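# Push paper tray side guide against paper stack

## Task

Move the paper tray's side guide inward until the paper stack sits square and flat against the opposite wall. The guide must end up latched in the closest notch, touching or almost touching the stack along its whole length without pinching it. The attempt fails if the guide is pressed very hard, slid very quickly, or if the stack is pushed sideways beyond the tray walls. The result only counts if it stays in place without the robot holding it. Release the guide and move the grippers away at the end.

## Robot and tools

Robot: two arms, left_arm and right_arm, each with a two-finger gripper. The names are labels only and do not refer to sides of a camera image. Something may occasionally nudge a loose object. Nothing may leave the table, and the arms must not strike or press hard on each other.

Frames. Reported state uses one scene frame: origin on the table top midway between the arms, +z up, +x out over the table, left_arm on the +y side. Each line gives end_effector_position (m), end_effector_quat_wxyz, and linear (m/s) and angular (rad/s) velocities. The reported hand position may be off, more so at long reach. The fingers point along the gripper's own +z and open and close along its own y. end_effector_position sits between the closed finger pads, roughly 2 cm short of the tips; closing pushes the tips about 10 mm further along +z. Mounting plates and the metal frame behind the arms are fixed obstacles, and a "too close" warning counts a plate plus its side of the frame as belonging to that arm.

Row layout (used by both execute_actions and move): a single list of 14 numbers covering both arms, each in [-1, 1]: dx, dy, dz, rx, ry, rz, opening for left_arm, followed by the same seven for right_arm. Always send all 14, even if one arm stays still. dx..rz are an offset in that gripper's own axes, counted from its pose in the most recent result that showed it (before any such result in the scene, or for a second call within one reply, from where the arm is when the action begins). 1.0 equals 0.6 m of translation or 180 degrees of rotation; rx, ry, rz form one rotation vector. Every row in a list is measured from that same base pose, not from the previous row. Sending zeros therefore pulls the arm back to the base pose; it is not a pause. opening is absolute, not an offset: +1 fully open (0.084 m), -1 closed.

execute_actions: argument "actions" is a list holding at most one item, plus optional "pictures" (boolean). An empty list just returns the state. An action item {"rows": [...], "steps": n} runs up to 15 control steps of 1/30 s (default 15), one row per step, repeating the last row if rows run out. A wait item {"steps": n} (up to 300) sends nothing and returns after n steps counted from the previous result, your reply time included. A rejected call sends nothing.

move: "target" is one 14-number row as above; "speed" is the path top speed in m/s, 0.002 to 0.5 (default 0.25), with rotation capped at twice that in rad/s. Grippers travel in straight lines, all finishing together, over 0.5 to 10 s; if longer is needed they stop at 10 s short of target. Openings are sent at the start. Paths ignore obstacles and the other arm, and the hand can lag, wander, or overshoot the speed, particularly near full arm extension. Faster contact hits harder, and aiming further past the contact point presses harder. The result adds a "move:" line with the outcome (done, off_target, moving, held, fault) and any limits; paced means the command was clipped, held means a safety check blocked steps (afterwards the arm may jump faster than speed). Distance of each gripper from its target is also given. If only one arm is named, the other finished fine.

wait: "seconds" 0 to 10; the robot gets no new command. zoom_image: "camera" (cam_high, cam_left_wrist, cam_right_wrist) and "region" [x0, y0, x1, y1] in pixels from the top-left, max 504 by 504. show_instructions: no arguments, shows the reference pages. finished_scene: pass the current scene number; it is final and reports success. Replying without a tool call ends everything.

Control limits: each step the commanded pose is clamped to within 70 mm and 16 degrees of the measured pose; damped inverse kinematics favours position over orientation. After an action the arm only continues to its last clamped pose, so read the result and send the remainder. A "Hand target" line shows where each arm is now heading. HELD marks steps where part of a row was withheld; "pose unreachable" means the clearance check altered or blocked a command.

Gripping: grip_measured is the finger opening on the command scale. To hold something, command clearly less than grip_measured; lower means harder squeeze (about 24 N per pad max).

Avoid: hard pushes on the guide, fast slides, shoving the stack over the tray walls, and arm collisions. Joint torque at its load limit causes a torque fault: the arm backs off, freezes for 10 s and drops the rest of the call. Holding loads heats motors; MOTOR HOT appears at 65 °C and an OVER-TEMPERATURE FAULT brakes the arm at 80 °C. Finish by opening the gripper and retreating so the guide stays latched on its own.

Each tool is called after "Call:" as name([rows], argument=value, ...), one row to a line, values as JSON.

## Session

Call:
execute_actions(actions=[])

Scene clock: 0.00 s of 4100.00 s.
left_arm: end_effector_position=(+0.1740, +0.3633, +0.2194) grip_measured=+1.00 end_effector_quat_wxyz=(-0.603, +0.351, +0.716, +0.035) end_effector_velocity=(-0.000, -0.000, -0.000) end_effector_angular_velocity=(+0.000, -0.000, +0.001) | right_arm: end_effector_position=(+0.2275, -0.0877, +0.3120) grip_measured=+1.00 end_effector_quat_wxyz=(+0.363, +0.663, +0.136, -0.640) end_effector_velocity=(-0.000, +0.000, +0.000) end_effector_angular_velocity=(+0.000, -0.000, -0.001)
Joint positions: left_arm=[ 1.5   -0.897 -1.624  0.59   0.196  1.45  -2.144  0.084] | right_arm=[ 0.648  0.999 -0.077  1.962  0.169  2.586  0.79   0.084]
Joint velocities: left_arm=[ 0.     0.    -0.    -0.    -0.001  0.    -0.001 -0.   ] | right_arm=[-0.    -0.    -0.     0.     0.001 -0.     0.     0.   ]
Hand target (left_arm): +0.174, +0.363, +0.219; -0.603, +0.351, +0.716, +0.035
Hand target (right_arm): +0.227, -0.088, +0.312; +0.363, +0.663, +0.136, -0.640
camera_calibration (this result's frames):
cam_left_wrist: T_world_to_cam=[[0.561547, 0.744187, -0.361733, -0.262499], [0.0374192, -0.459561, -0.887358, 0.418229], [-0.826599, 0.484757, -0.285912, 0.159242], [0, 0, 0, 1]] pos_world=[0.263385, 0.310356, 0.321693]
cam_right_wrist: T_world_to_cam=[[0.633092, -0.704556, 0.320618, -0.271817], [-0.151867, 0.293093, 0.943945, -0.167806], [-0.759033, -0.646296, 0.0785558, 0.218582], [0, 0, 0, 1]] pos_world=[0.312512, -0.00105844, 0.228378]

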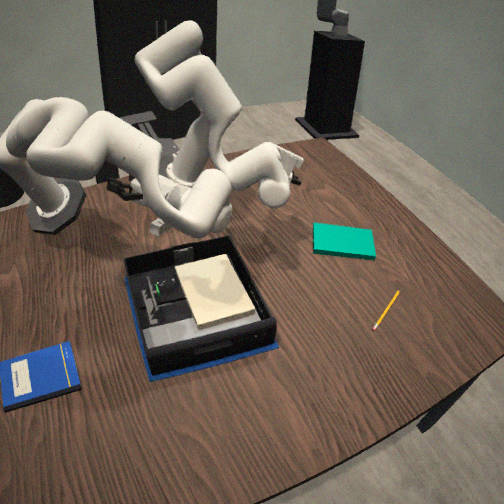

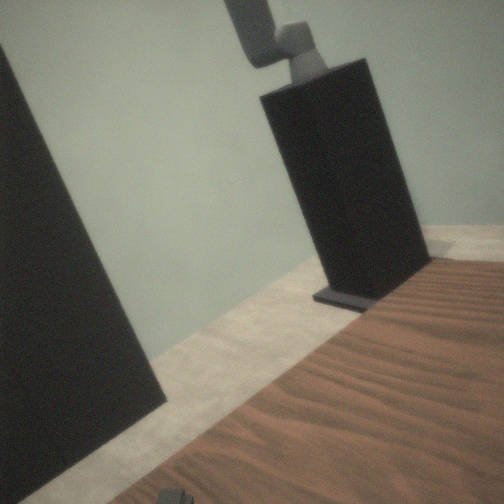

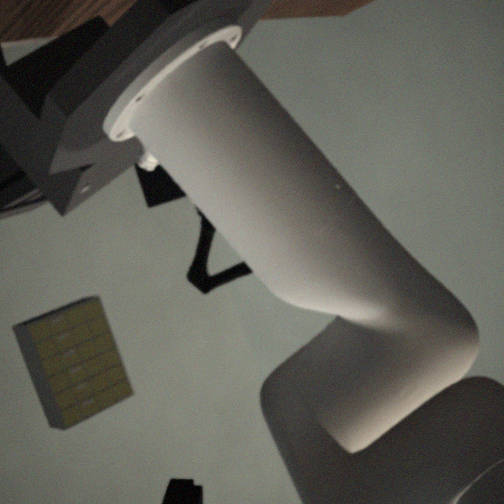

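Call:
show_instructions()

Call:
move(target=[0,0,0,0,0,0,1,0.223,0.072,-0.168,0.28,0.451,0.117,0.1])

Call:
zoom_image(camera="cam_high", region=[110, 220, 290, 390])

Reference images for this scene: manual page 1, manual page 2, manual page 3, manual page 4, manual page 5, manual page 6.

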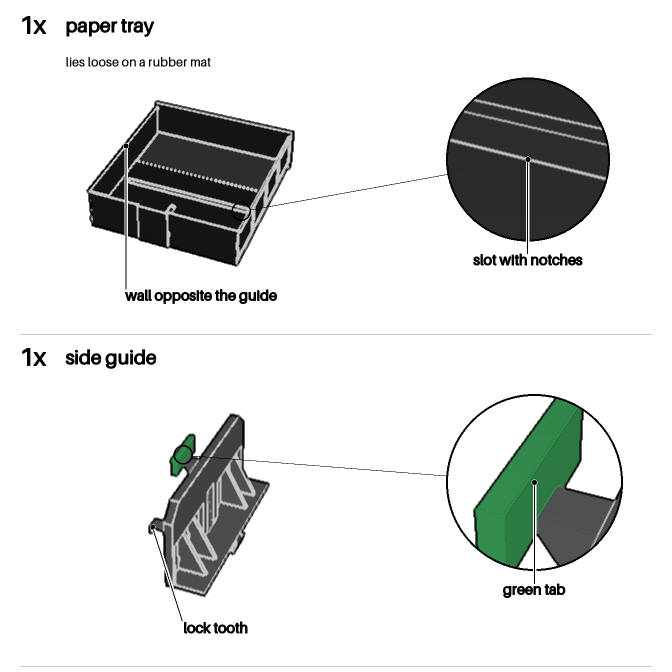

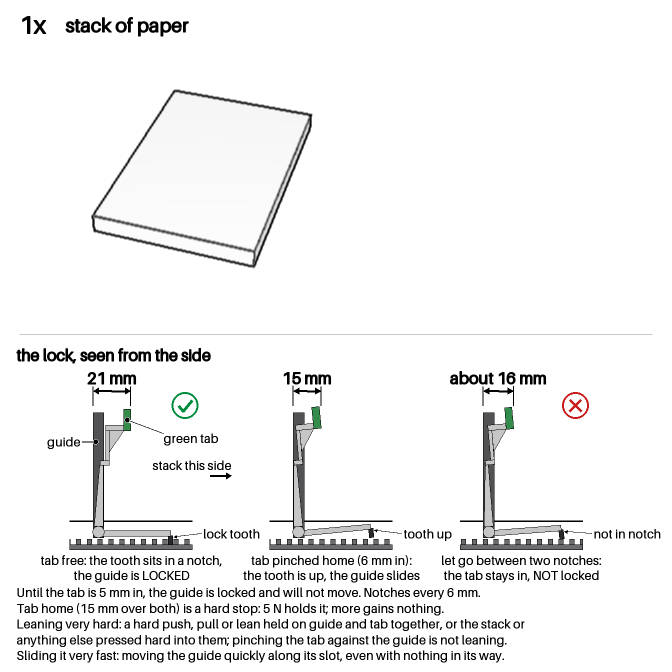

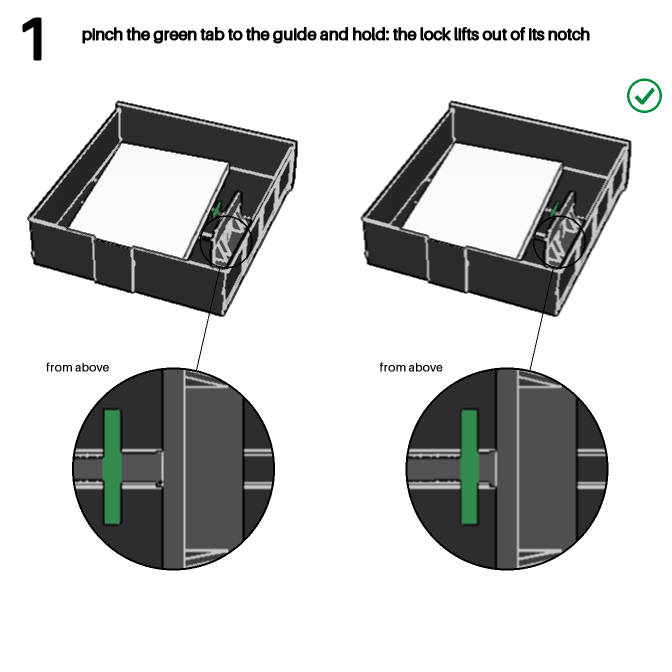

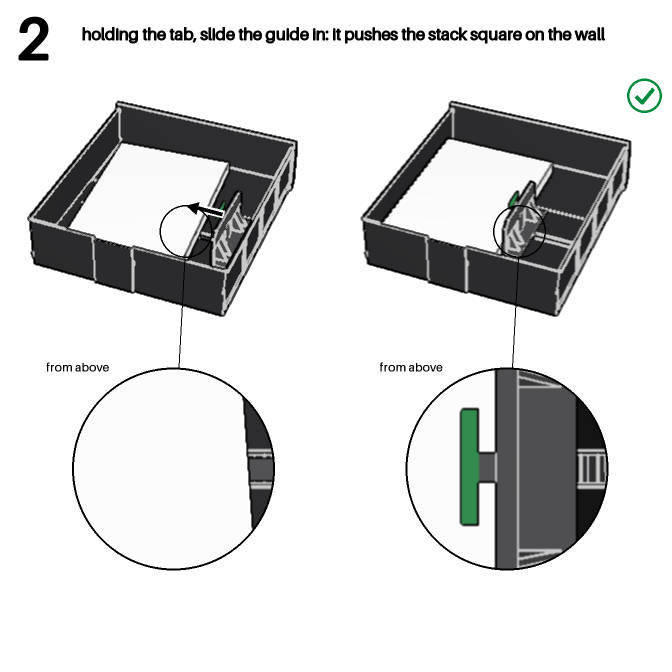

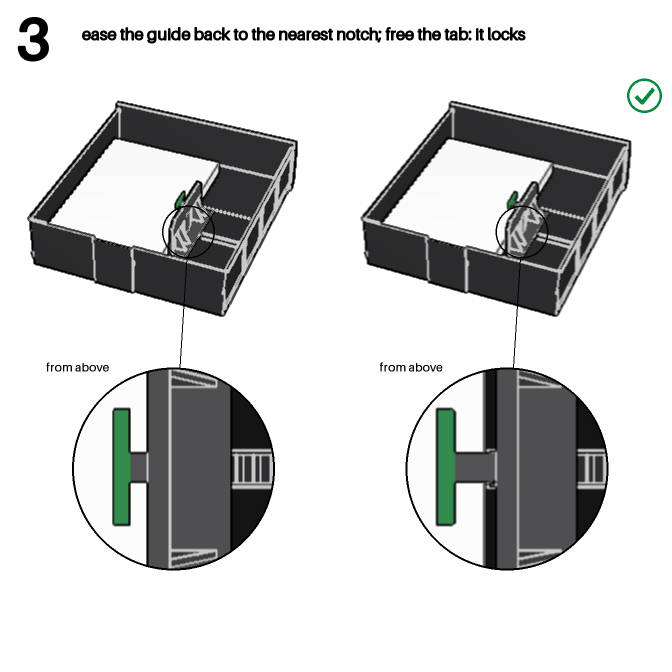

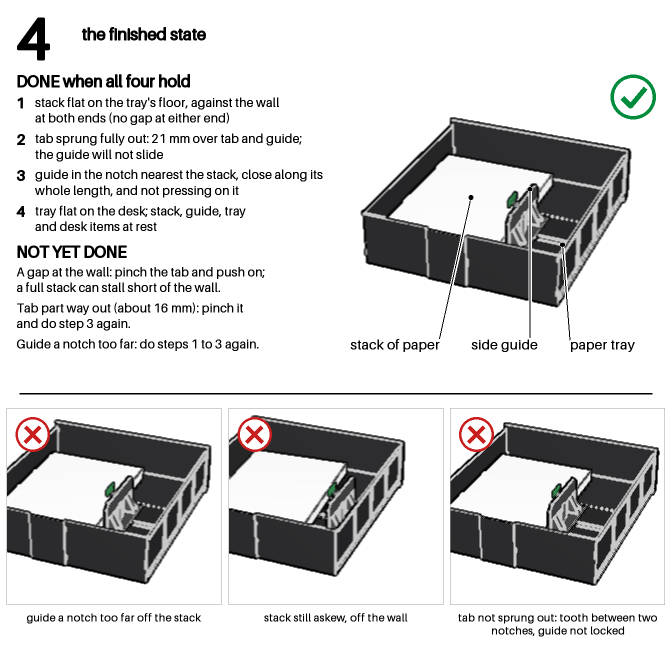

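Scene clock: 17.23 s of 4100.00 s.
left_arm: end_effector_position=(+0.1740, +0.3633, +0.2194) grip_measured=+1.00 end_effector_quat_wxyz=(-0.603, +0.351, +0.716, +0.035) end_effector_velocity=(-0.000, +0.000, +0.000) end_effector_angular_velocity=(+0.000, +0.001, -0.001) | right_arm: end_effector_position=(+0.3508, -0.0894, +0.1912) grip_measured=+0.09 end_effector_quat_wxyz=(-0.000, +0.999, -0.040, -0.001) end_effector_velocity=(+0.001, -0.001, -0.001) end_effector_angular_velocity=(+0.002, -0.008, -0.006)
Joint positions: left_arm=[ 1.5   -0.897 -1.624  0.59   0.196  1.45  -2.144  0.084] | right_arm=[ 0.75   0.081 -0.219  0.812 -0.556  0.781  1.198  0.048]
Joint velocities: left_arm=[ 0.001  0.001 -0.     0.     0.002  0.     0.    -0.   ] | right_arm=[-0.    -0.002 -0.002 -0.006 -0.011 -0.009  0.013 -0.   ]
Hand target (left_arm): +0.174, +0.363, +0.219; -0.603, +0.351, +0.716, +0.035
Hand target (right_arm): +0.351, -0.090, +0.191; -0.000, +0.999, -0.040, -0.000
Off the commanded pose (left_arm): 0.000 m, 0 deg.
Off the commanded pose (right_arm): 0.001 m, 0 deg.
After step 90, 10.30 s passed at rest.
move: done
camera_calibration (this result's frames):
cam_left_wrist: T_world_to_cam=[[0.561547, 0.744187, -0.361733, -0.262499], [0.037419, -0.459561, -0.887358, 0.418229], [-0.826599, 0.484757, -0.285912, 0.159242], [0, 0, 0, 1]] pos_world=[0.263385, 0.310356, 0.321693]
cam_right_wrist: T_world_to_cam=[[-0.0914777, -0.995706, -0.0142222, -0.0201823], [-0.995806, 0.0914848, 0.000153448, 0.423986], [0.00114833, 0.0141766, -0.999899, 0.319142], [0, 0, 0, 1]] pos_world=[0.419995, -0.0634082, 0.318758]

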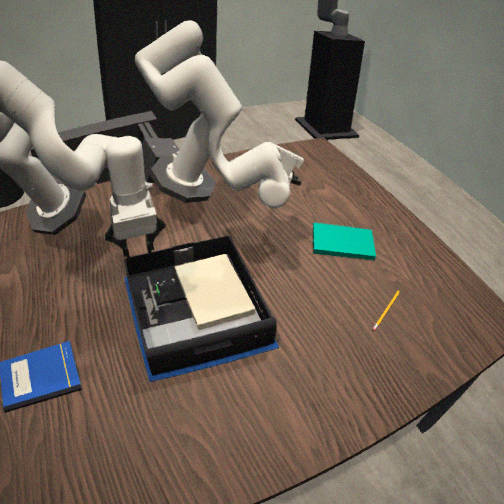

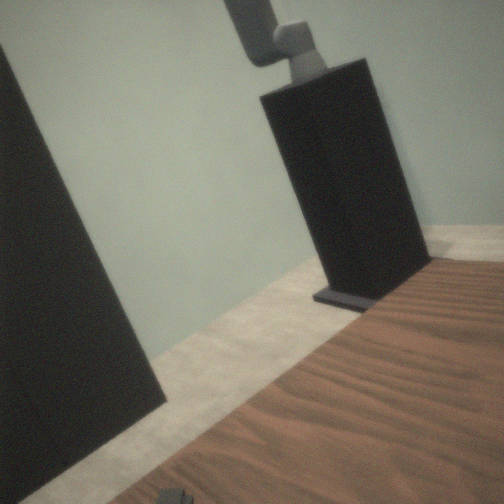

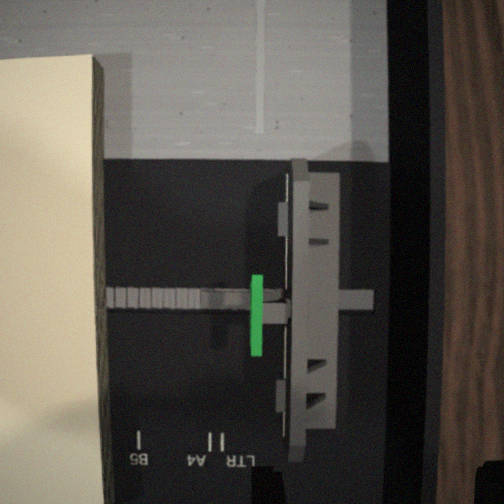

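Region (110, 220, 290, 390) of cam_high's 504x504 image, scaled by 2.800, with more detail than that image has.

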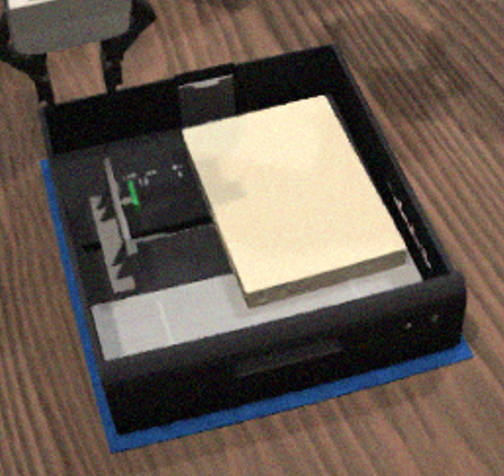

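Call:
move(target=[0,0,0,0,0,0,1,0.074,-0.033,0.11,0,0,0.004,0.05], speed=0.15)

Call:
move(target=[0,0,0,0,0,0,1,0,0,0.065,0,0,0,0.05], speed=0.06)

Scene clock: 28.40 s of 4100.00 s.
left_arm: end_effector_position=(+0.1740, +0.3633, +0.2194) grip_measured=+1.00 end_effector_quat_wxyz=(-0.603, +0.351, +0.716, +0.035) end_effector_velocity=(-0.000, +0.000, +0.000) end_effector_angular_velocity=(+0.001, +0.000, +0.000) | right_arm: end_effector_position=(+0.3965, -0.0732, +0.1253) grip_measured=+0.04 end_effector_quat_wxyz=(-0.000, +0.999, -0.046, -0.000) end_effector_velocity=(+0.001, -0.001, -0.002) end_effector_angular_velocity=(-0.003, +0.002, -0.002)
Joint positions: left_arm=[ 1.5   -0.897 -1.624  0.59   0.196  1.45  -2.144  0.084] | right_arm=[ 0.681  0.336 -0.257  0.96  -0.54   0.635  1.148  0.046]
Joint velocities: left_arm=[ 0.001 -0.001  0.     0.    -0.     0.     0.     0.   ] | right_arm=[-0.003  0.006 -0.001  0.003  0.002 -0.    -0.002 -0.   ]
Hand target (left_arm): +0.174, +0.363, +0.219; -0.603, +0.351, +0.716, +0.035
Hand target (right_arm): +0.396, -0.073, +0.125; -0.000, +0.999, -0.046, -0.000
Off the commanded pose (left_arm): 0.000 m, 0 deg.
Off the commanded pose (right_arm): 0.000 m, 0 deg.
After step 90, 7.10 s passed at rest.
move: done
camera_calibration (this result's frames):
cam_left_wrist: T_world_to_cam=[[0.561547, 0.744187, -0.361734, -0.262499], [0.0374189, -0.459561, -0.887358, 0.418229], [-0.826599, 0.484757, -0.285912, 0.159242], [0, 0, 0, 1]] pos_world=[0.263385, 0.310356, 0.321693]
cam_right_wrist: T_world_to_cam=[[-0.103749, -0.994497, -0.0145749, 0.00419809], [-0.994601, 0.103769, -0.000629842, 0.468507], [0.0021388, 0.0144309, -0.999894, 0.252548], [0, 0, 0, 1]] pos_world=[0.465873, -0.0480859, 0.252877]

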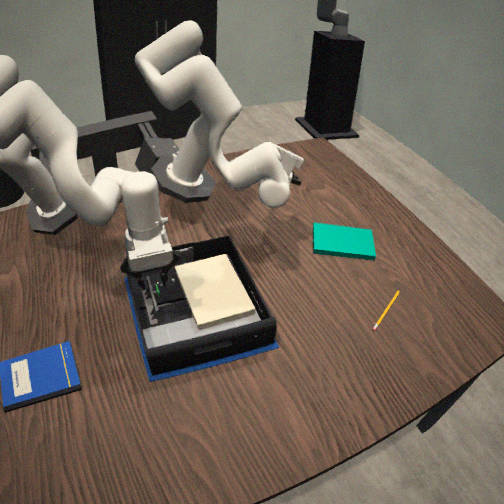

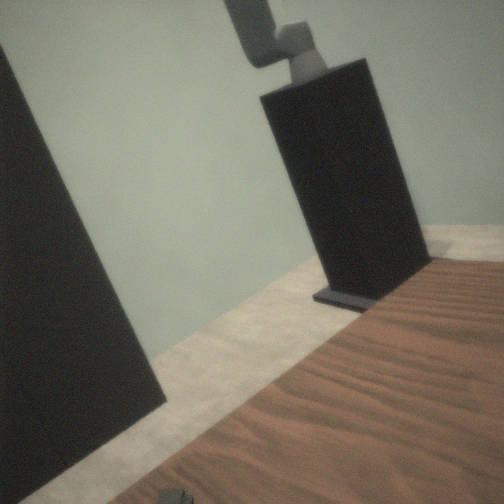

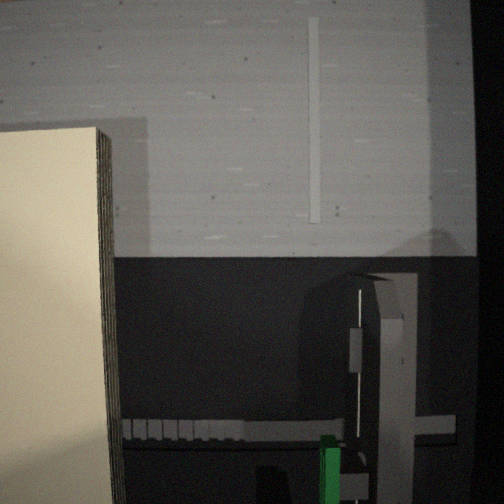

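Scene clock: 29.43 s of 4100.00 s.
left_arm: end_effector_position=(+0.1740, +0.3633, +0.2194) grip_measured=+1.00 end_effector_quat_wxyz=(-0.603, +0.351, +0.716, +0.035) end_effector_velocity=(+0.000, -0.000, -0.000) end_effector_angular_velocity=(-0.001, -0.001, -0.001) | right_arm: end_effector_position=(+0.3965, -0.0731, +0.0865) grip_measured=+0.04 end_effector_quat_wxyz=(-0.001, +0.999, -0.046, -0.000) end_effector_velocity=(+0.001, +0.000, -0.001) end_effector_angular_velocity=(+0.001, -0.002, -0.000)
Joint positions: left_arm=[ 1.5   -0.897 -1.624  0.59   0.196  1.45  -2.144  0.084] | right_arm=[ 0.657  0.431 -0.274  0.969 -0.564  0.54   1.165  0.046]
Joint velocities: left_arm=[-0.001  0.    -0.     0.    -0.    -0.001  0.     0.   ] | right_arm=[-0.001  0.003 -0.001  0.001 -0.002 -0.004  0.001  0.   ]
Hand target (left_arm): +0.174, +0.363, +0.219; -0.603, +0.351, +0.716, +0.035
Hand target (right_arm): +0.396, -0.073, +0.086; -0.000, +0.999, -0.046, -0.000
Off the commanded pose (left_arm): 0.000 m, 0 deg.
Off the commanded pose (right_arm): 0.000 m, 0 deg.
move: done
camera_calibration (this result's frames):
cam_left_wrist: T_world_to_cam=[[0.561546, 0.744187, -0.361733, -0.262499], [0.0374192, -0.459561, -0.887358, 0.418229], [-0.826599, 0.484757, -0.285912, 0.159242], [0, 0, 0, 1]] pos_world=[0.263385, 0.310356, 0.321693]
cam_right_wrist: T_world_to_cam=[[-0.10369, -0.994497, -0.0149634, 0.00370518], [-0.994606, 0.103716, -0.000991473, 0.468539], [0.00253796, 0.0147799, -0.999888, 0.213685], [0, 0, 0, 1]] pos_world=[0.465853, -0.0480685, 0.214181]

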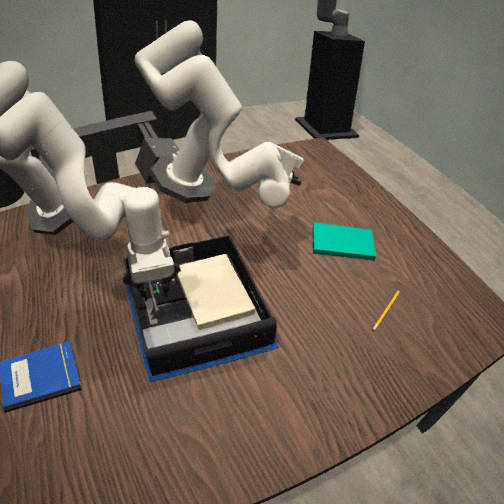

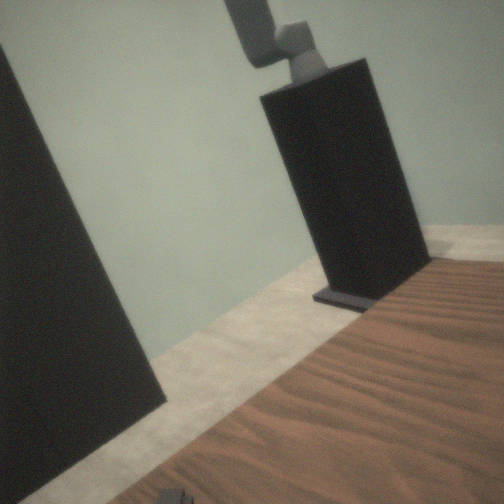

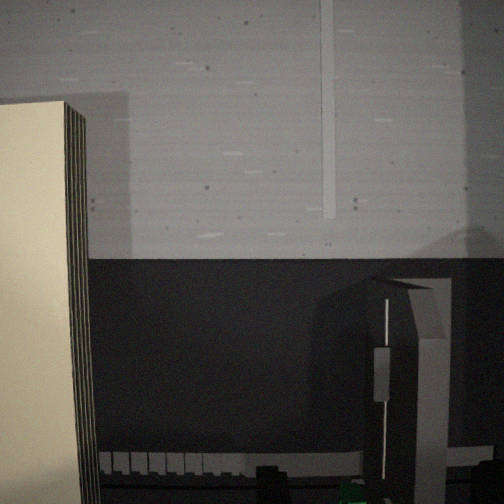

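Call:
move(target=[0,0,0,0,0,0,1,0.002,0.0045,0,0,0,0,-0.4], speed=0.01)

Call:
move(target=[0,0,0,0,0,0,1,0,0,0,0,0,0,-0.74])

Scene clock: 34.27 s of 4100.00 s.
left_arm: end_effector_position=(+0.1740, +0.3633, +0.2194) grip_measured=+1.00 end_effector_quat_wxyz=(-0.603, +0.351, +0.716, +0.035) end_effector_velocity=(-0.000, +0.000, +0.000) end_effector_angular_velocity=(+0.002, +0.001, +0.000) | right_arm: end_effector_position=(+0.3974, -0.0757, +0.0866) grip_measured=-0.42 end_effector_quat_wxyz=(-0.001, +0.999, -0.046, -0.000) end_effector_velocity=(-0.000, -0.001, -0.000) end_effector_angular_velocity=(-0.001, +0.000, +0.002)
Joint positions: left_arm=[ 1.5   -0.897 -1.624  0.59   0.196  1.45  -2.144  0.084] | right_arm=[ 0.654  0.427 -0.276  0.965 -0.565  0.538  1.16   0.026]
Joint velocities: left_arm=[ 0.001 -0.002 -0.     0.     0.     0.     0.     0.   ] | right_arm=[-0.001 -0.001  0.    -0.001 -0.001  0.001 -0.002  0.   ]
Hand target (left_arm): +0.174, +0.363, +0.219; -0.603, +0.351, +0.716, +0.035
Hand target (right_arm): +0.397, -0.076, +0.087; -0.001, +0.999, -0.046, -0.000
Off the commanded pose (left_arm): 0.000 m, 0 deg.
Off the commanded pose (right_arm): 0.000 m, 0 deg.
After step 90, 1.13 s passed at rest.
move: done
camera_calibration (this result's frames):
cam_left_wrist: T_world_to_cam=[[0.561546, 0.744187, -0.361733, -0.262499], [0.0374191, -0.459561, -0.887358, 0.418229], [-0.826599, 0.484757, -0.285912, 0.159242], [0, 0, 0, 1]] pos_world=[0.263385, 0.310356, 0.321693]
cam_right_wrist: T_world_to_cam=[[-0.103431, -0.994521, -0.0151585, 0.00114812], [-0.994633, 0.103459, -0.00104601, 0.469674], [0.00260857, 0.014969, -0.999885, 0.21374], [0, 0, 0, 1]] pos_world=[0.466714, -0.0506497, 0.214225]

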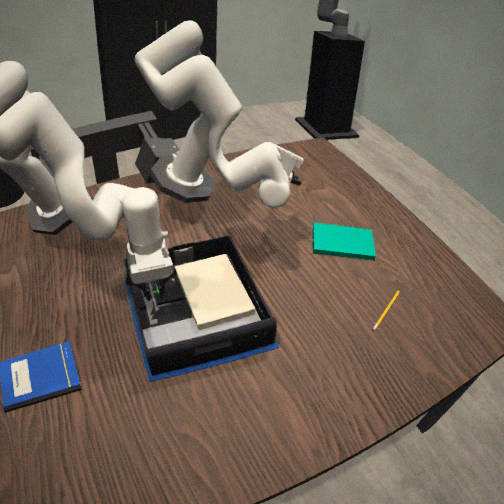

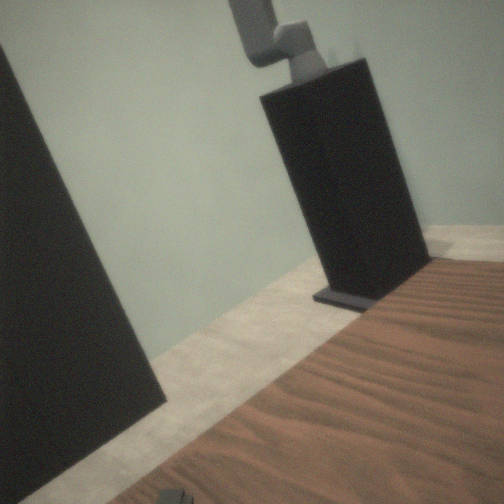

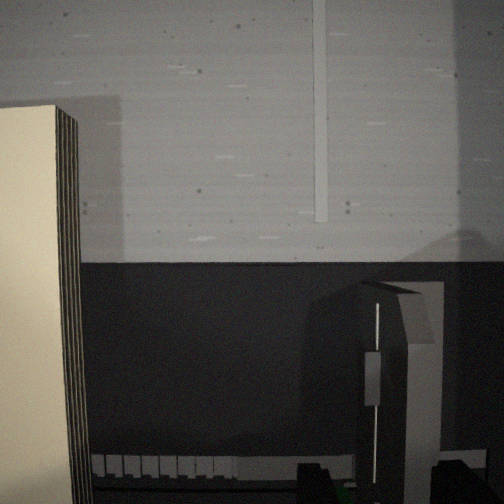

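Scene clock: 34.77 s of 4100.00 s.
left_arm: end_effector_position=(+0.1740, +0.3633, +0.2194) grip_measured=+1.00 end_effector_quat_wxyz=(-0.603, +0.351, +0.716, +0.035) end_effector_velocity=(-0.000, -0.000, -0.000) end_effector_angular_velocity=(+0.001, -0.000, +0.001) | right_arm: end_effector_position=(+0.3975, -0.0754, +0.0869) grip_measured=-0.66 end_effector_quat_wxyz=(-0.001, +0.999, -0.046, +0.000) end_effector_velocity=(+0.001, +0.000, +0.000) end_effector_angular_velocity=(+0.001, -0.001, -0.000)
Joint positions: left_arm=[ 1.5   -0.897 -1.624  0.59   0.196  1.45  -2.144  0.084] | right_arm=[ 0.654  0.427 -0.275  0.965 -0.565  0.538  1.16   0.015]
Joint velocities: left_arm=[ 0.    -0.001 -0.    -0.    -0.001  0.    -0.     0.   ] | right_arm=[-0.    -0.     0.     0.    -0.001 -0.001  0.001  0.   ]
Hand target (left_arm): +0.174, +0.363, +0.219; -0.603, +0.351, +0.716, +0.035
Hand target (right_arm): +0.397, -0.076, +0.087; -0.001, +0.999, -0.046, -0.000
Off the commanded pose (left_arm): 0.000 m, 0 deg.
Off the commanded pose (right_arm): 0.000 m, 0 deg.
move: done
camera_calibration (this result's frames):
cam_left_wrist: T_world_to_cam=[[0.561546, 0.744187, -0.361734, -0.262499], [0.037419, -0.459561, -0.887357, 0.418229], [-0.826599, 0.484757, -0.285912, 0.159242], [0, 0, 0, 1]] pos_world=[0.263385, 0.310356, 0.321693]
cam_right_wrist: T_world_to_cam=[[-0.103163, -0.994538, -0.015836, 0.00140408], [-0.99466, 0.103199, -0.00148318, 0.469804], [0.00310934, 0.0155985, -0.999874, 0.213864], [0, 0, 0, 1]] pos_world=[0.466775, -0.0504229, 0.214556]

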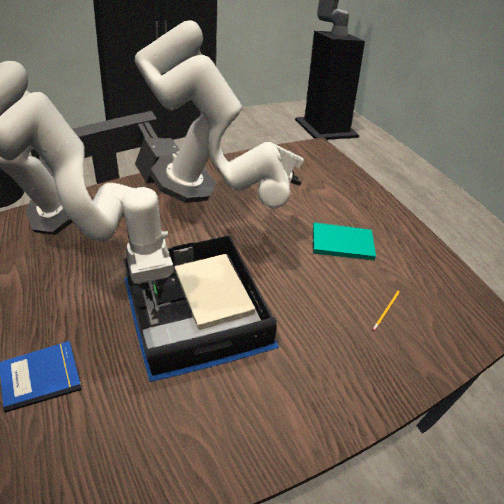

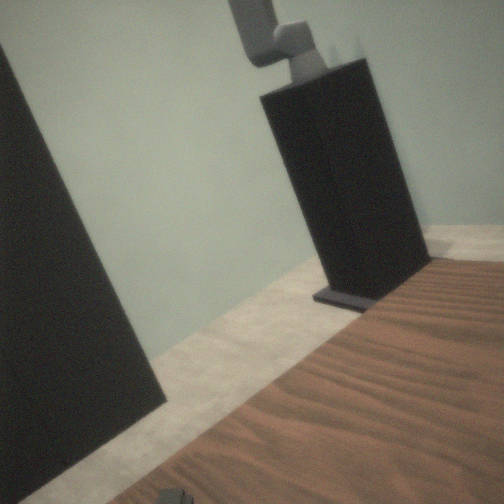

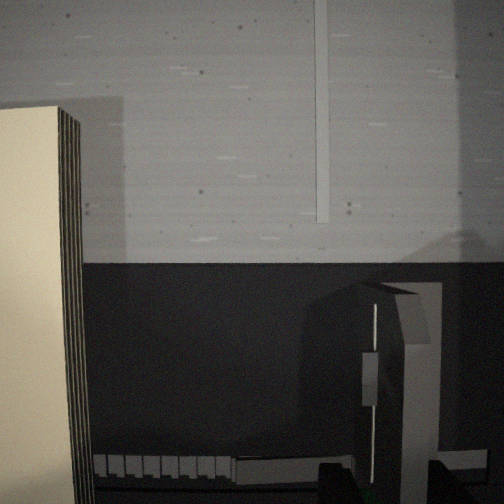

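Call:
move(target=[0,0,0,0,0,0,1,0,-0.13,0,0,0,0,-0.74], speed=0.015)

Call:
zoom_image(camera="cam_high", region=[150, 220, 290, 360])

Scene clock: 45.37 s of 4100.00 s.
left_arm: end_effector_position=(+0.1740, +0.3633, +0.2194) grip_measured=+1.00 end_effector_quat_wxyz=(-0.603, +0.351, +0.716, +0.035) end_effector_velocity=(-0.000, +0.000, +0.000) end_effector_angular_velocity=(+0.001, +0.000, -0.000) | right_arm: end_effector_position=(+0.4042, +0.0025, +0.0869) grip_measured=-0.66 end_effector_quat_wxyz=(-0.001, +0.999, -0.046, -0.000) end_effector_velocity=(+0.000, +0.001, +0.000) end_effector_angular_velocity=(+0.000, +0.001, -0.002)
Joint positions: left_arm=[ 1.5   -0.897 -1.624  0.59   0.196  1.45  -2.144  0.084] | right_arm=[ 0.7    0.596 -0.209  1.193 -0.49   0.629  1.197  0.015]
Joint velocities: left_arm=[ 0.     0.     0.    -0.     0.001  0.    -0.     0.   ] | right_arm=[0.001 0.002 0.001 0.005 0.004 0.003 0.    0.   ]
Hand target (left_arm): +0.174, +0.363, +0.219; -0.603, +0.351, +0.716, +0.035
Hand target (right_arm): +0.404, +0.002, +0.087; -0.001, +0.999, -0.046, -0.000
Off the commanded pose (left_arm): 0.000 m, 0 deg.
Off the commanded pose (right_arm): 0.001 m, 0 deg.
After step 90, 2.13 s passed at rest.
move: done
camera_calibration (this result's frames):
cam_left_wrist: T_world_to_cam=[[0.561546, 0.744187, -0.361734, -0.262499], [0.037419, -0.459561, -0.887358, 0.418229], [-0.826599, 0.484757, -0.285912, 0.159242], [0, 0, 0, 1]] pos_world=[0.263385, 0.310356, 0.321693]
cam_right_wrist: T_world_to_cam=[[-0.102957, -0.994549, -0.0164876, 0.0795093], [-0.994682, 0.102987, -0.000968086, 0.468308], [0.00266082, 0.0163002, -0.999864, 0.212819], [0, 0, 0, 1]] pos_world=[0.473438, 0.0273772, 0.214554]

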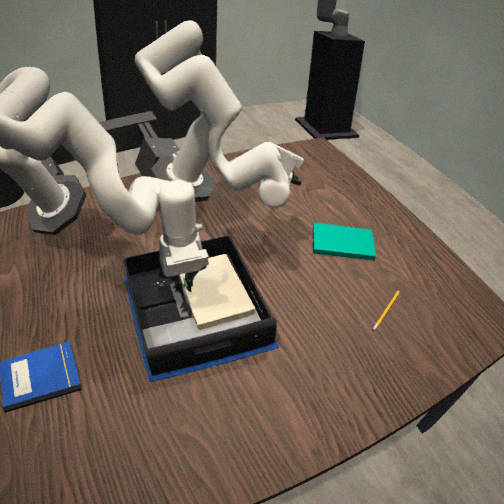

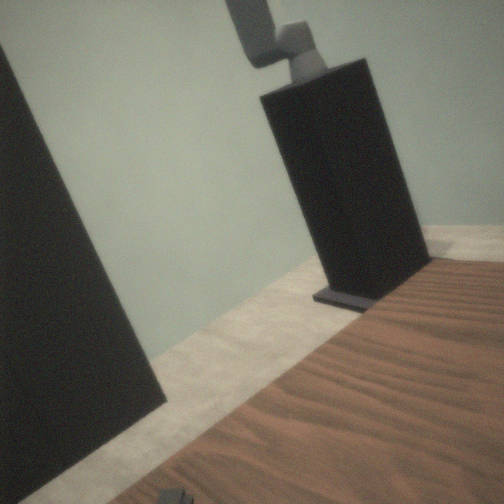

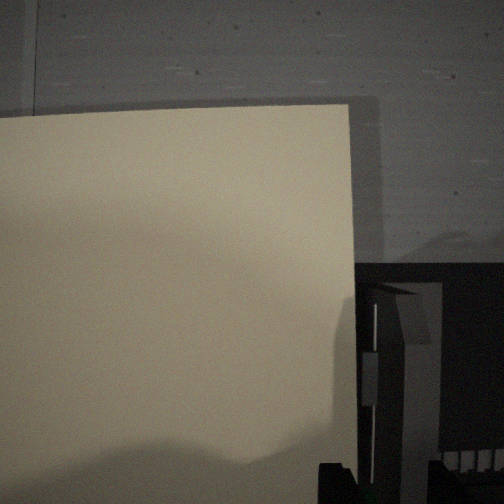

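Region (150, 220, 290, 360) of cam_high's 504x504 image, scaled by 3.600, with more detail than that image has.

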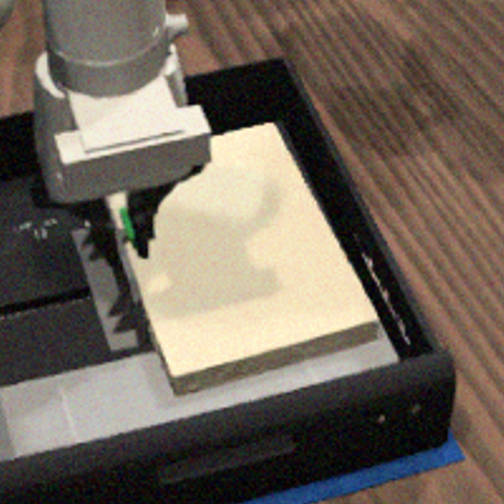

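Call:
move(target=[0,0,0,0,0,0,1,0,-0.019,0,0,0,0,-0.74], speed=0.006)

Call:
move(target=[0,0,0,0,0,0,1,0,-0.005,0,0,0,0,-0.74], speed=0.004)

Call:
zoom_image(camera="cam_high", region=[150, 220, 290, 360])

Scene clock: 53.00 s of 4100.00 s.
left_arm: end_effector_position=(+0.1740, +0.3633, +0.2194) grip_measured=+1.00 end_effector_quat_wxyz=(-0.603, +0.351, +0.716, +0.035) end_effector_velocity=(+0.000, +0.001, +0.000) end_effector_angular_velocity=(+0.002, +0.000, -0.001) | right_arm: end_effector_position=(+0.4052, +0.0138, +0.0869) grip_measured=-0.66 end_effector_quat_wxyz=(-0.001, +0.999, -0.046, -0.000) end_effector_velocity=(+0.000, +0.001, +0.001) end_effector_angular_velocity=(+0.000, +0.000, -0.001)
Joint positions: left_arm=[ 1.5   -0.897 -1.624  0.59   0.196  1.45  -2.144  0.084] | right_arm=[ 0.706  0.622 -0.201  1.231 -0.48   0.644  1.201  0.015]
Joint velocities: left_arm=[ 0.001 -0.    -0.    -0.     0.002 -0.    -0.001  0.   ] | right_arm=[ 0.     0.001  0.001  0.003  0.002  0.002 -0.     0.   ]
Hand target (left_arm): +0.174, +0.363, +0.219; -0.603, +0.351, +0.716, +0.035
Hand target (right_arm): +0.405, +0.014, +0.087; -0.001, +0.999, -0.046, -0.000
Off the commanded pose (left_arm): 0.000 m, 0 deg.
Off the commanded pose (right_arm): 0.000 m, 0 deg.
After step 90, 2.50 s passed at rest.
move: done
camera_calibration (this result's frames):
cam_left_wrist: T_world_to_cam=[[0.561546, 0.744187, -0.361734, -0.262499], [0.0374188, -0.459561, -0.887358, 0.418229], [-0.826599, 0.484756, -0.285911, 0.159242], [0, 0, 0, 1]] pos_world=[0.263385, 0.310356, 0.321693]
cam_right_wrist: T_world_to_cam=[[-0.10299, -0.994545, -0.0165551, 0.0908574], [-0.994679, 0.103019, -0.000939169, 0.468137], [0.00263954, 0.0163703, -0.999863, 0.212635], [0, 0, 0, 1]] pos_world=[0.474442, 0.0386537, 0.21455]

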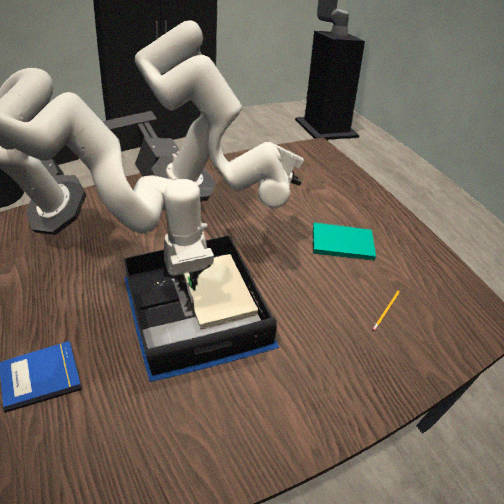

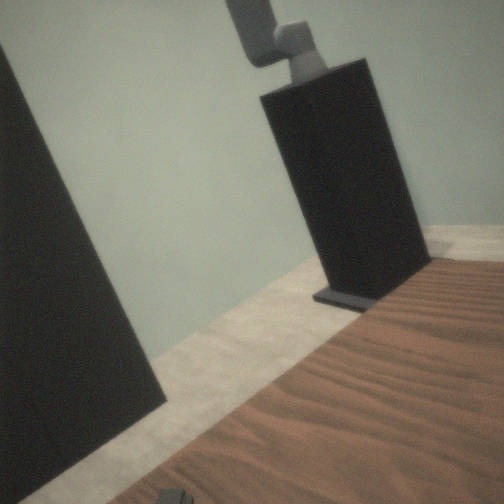

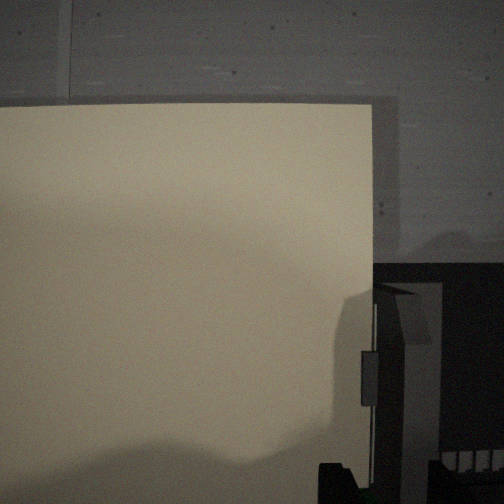

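Scene clock: 53.97 s of 4100.00 s.
left_arm: end_effector_position=(+0.1740, +0.3633, +0.2194) grip_measured=+1.00 end_effector_quat_wxyz=(-0.603, +0.351, +0.716, +0.035) end_effector_velocity=(-0.000, +0.000, +0.000) end_effector_angular_velocity=(+0.001, +0.000, +0.001) | right_arm: end_effector_position=(+0.4054, +0.0167, +0.0869) grip_measured=-0.66 end_effector_quat_wxyz=(-0.001, +0.999, -0.046, -0.000) end_effector_velocity=(+0.000, +0.001, +0.000) end_effector_angular_velocity=(+0.001, -0.001, -0.000)
Joint positions: left_arm=[ 1.5   -0.897 -1.624  0.59   0.196  1.45  -2.144  0.084] | right_arm=[ 0.707  0.629 -0.199  1.241 -0.478  0.648  1.202  0.015]
Joint velocities: left_arm=[ 0.001 -0.001 -0.    -0.     0.     0.    -0.     0.   ] | right_arm=[0.    0.001 0.    0.002 0.    0.    0.    0.   ]
Hand target (left_arm): +0.174, +0.363, +0.219; -0.603, +0.351, +0.716, +0.035
Hand target (right_arm): +0.405, +0.017, +0.087; -0.001, +0.999, -0.046, -0.000
Off the commanded pose (left_arm): 0.000 m, 0 deg.
Off the commanded pose (right_arm): 0.000 m, 0 deg.
move: done
camera_calibration (this result's frames):
cam_left_wrist: T_world_to_cam=[[0.561546, 0.744187, -0.361734, -0.262499], [0.0374187, -0.459561, -0.887357, 0.418229], [-0.826599, 0.484756, -0.285911, 0.159242], [0, 0, 0, 1]] pos_world=[0.263385, 0.310356, 0.321693]
cam_right_wrist: T_world_to_cam=[[-0.102954, -0.994547, -0.016621, 0.0938294], [-0.994683, 0.102983, -0.000938462, 0.468079], [0.00264503, 0.016436, -0.999861, 0.212596], [0, 0, 0, 1]] pos_world=[0.474688, 0.0416191, 0.214566]

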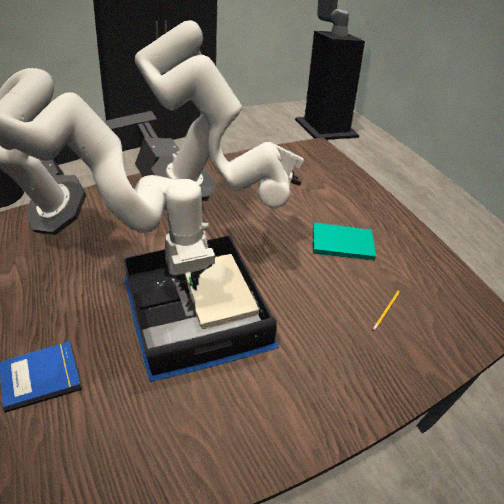

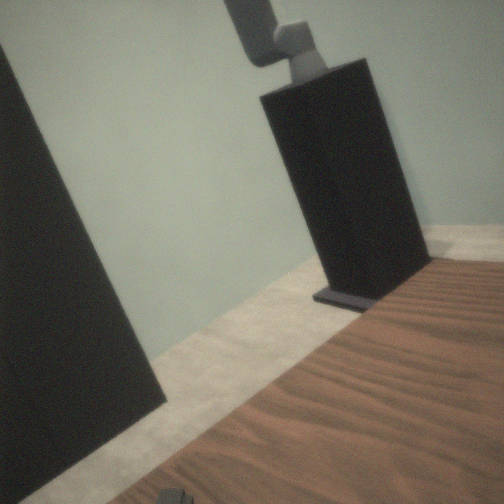

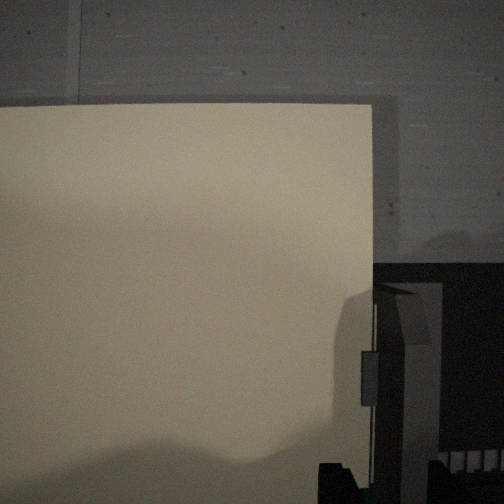

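Region (150, 220, 290, 360) of cam_high's 504x504 image, scaled by 3.600, with more detail than that image has.

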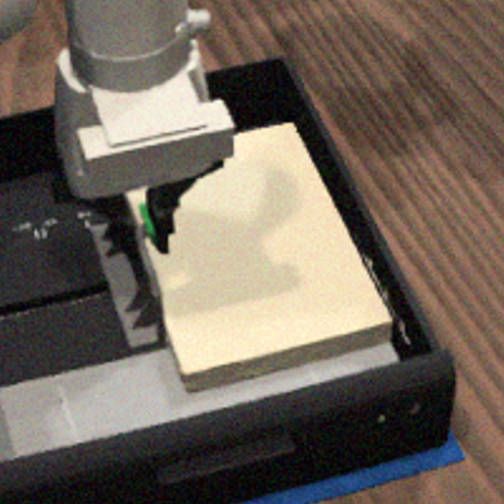

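Call:
move(target=[0,0,0,0,0,0,1,0,-0.006,0,0,0,0,-0.74], speed=0.004)

Scene clock: 57.47 s of 4100.00 s.
left_arm: end_effector_position=(+0.1740, +0.3633, +0.2194) grip_measured=+1.00 end_effector_quat_wxyz=(-0.603, +0.351, +0.716, +0.035) end_effector_velocity=(-0.000, -0.000, -0.000) end_effector_angular_velocity=(+0.000, -0.001, +0.001) | right_arm: end_effector_position=(+0.4061, +0.0184, +0.0859) grip_measured=-0.66 end_effector_quat_wxyz=(+0.000, +0.999, -0.046, -0.000) end_effector_velocity=(-0.001, +0.001, -0.000) end_effector_angular_velocity=(-0.001, +0.001, -0.000)
Joint positions: left_arm=[ 1.5   -0.897 -1.624  0.59   0.196  1.45  -2.144  0.084] | right_arm=[ 0.709  0.638 -0.199  1.252 -0.474  0.654  1.202  0.015]
Joint velocities: left_arm=[ 0.    -0.     0.     0.    -0.001  0.    -0.001 -0.   ] | right_arm=[ 0.002  0.002 -0.     0.002  0.002  0.002 -0.     0.   ]
Hand target (left_arm): +0.174, +0.363, +0.219; -0.603, +0.351, +0.716, +0.035
Hand target (right_arm): +0.406, +0.020, +0.087; -0.001, +0.999, -0.046, -0.000
Off the commanded pose (left_arm): 0.000 m, 0 deg.
Off the commanded pose (right_arm): 0.002 m, 0 deg.
move: done
camera_calibration (this result's frames):
cam_left_wrist: T_world_to_cam=[[0.561546, 0.744187, -0.361734, -0.262499], [0.0374188, -0.459561, -0.887357, 0.418229], [-0.826599, 0.484756, -0.285912, 0.159242], [0, 0, 0, 1]] pos_world=[0.263385, 0.310356, 0.321693]
cam_right_wrist: T_world_to_cam=[[-0.104729, -0.994413, -0.0132039, 0.0960018], [-0.9945, 0.104741, -0.000209683, 0.468391], [0.0015915, 0.0131093, -0.999913, 0.212119], [0, 0, 0, 1]] pos_world=[0.475531, 0.0436252, 0.213466]

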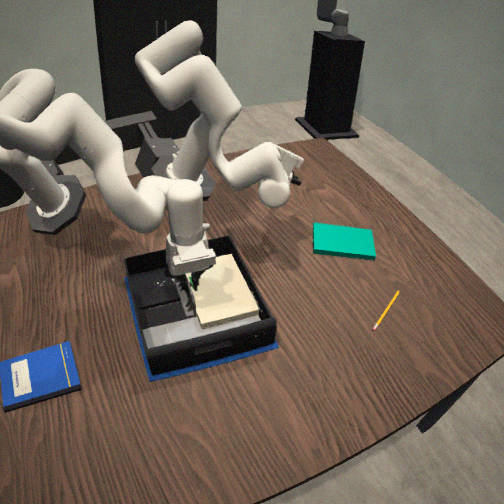

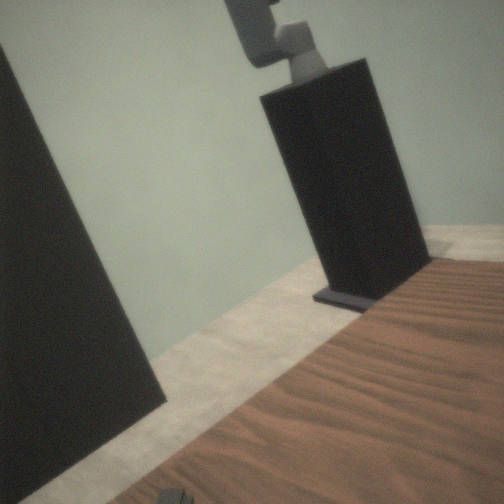

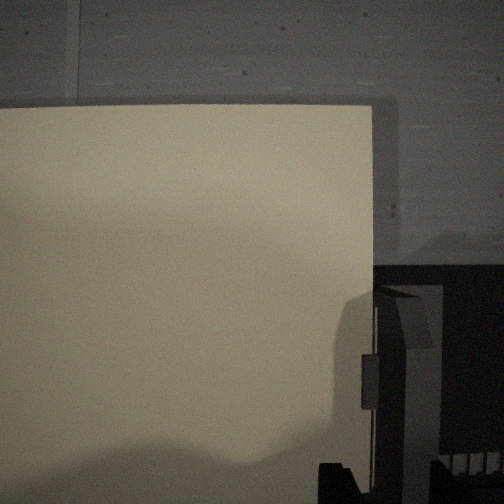

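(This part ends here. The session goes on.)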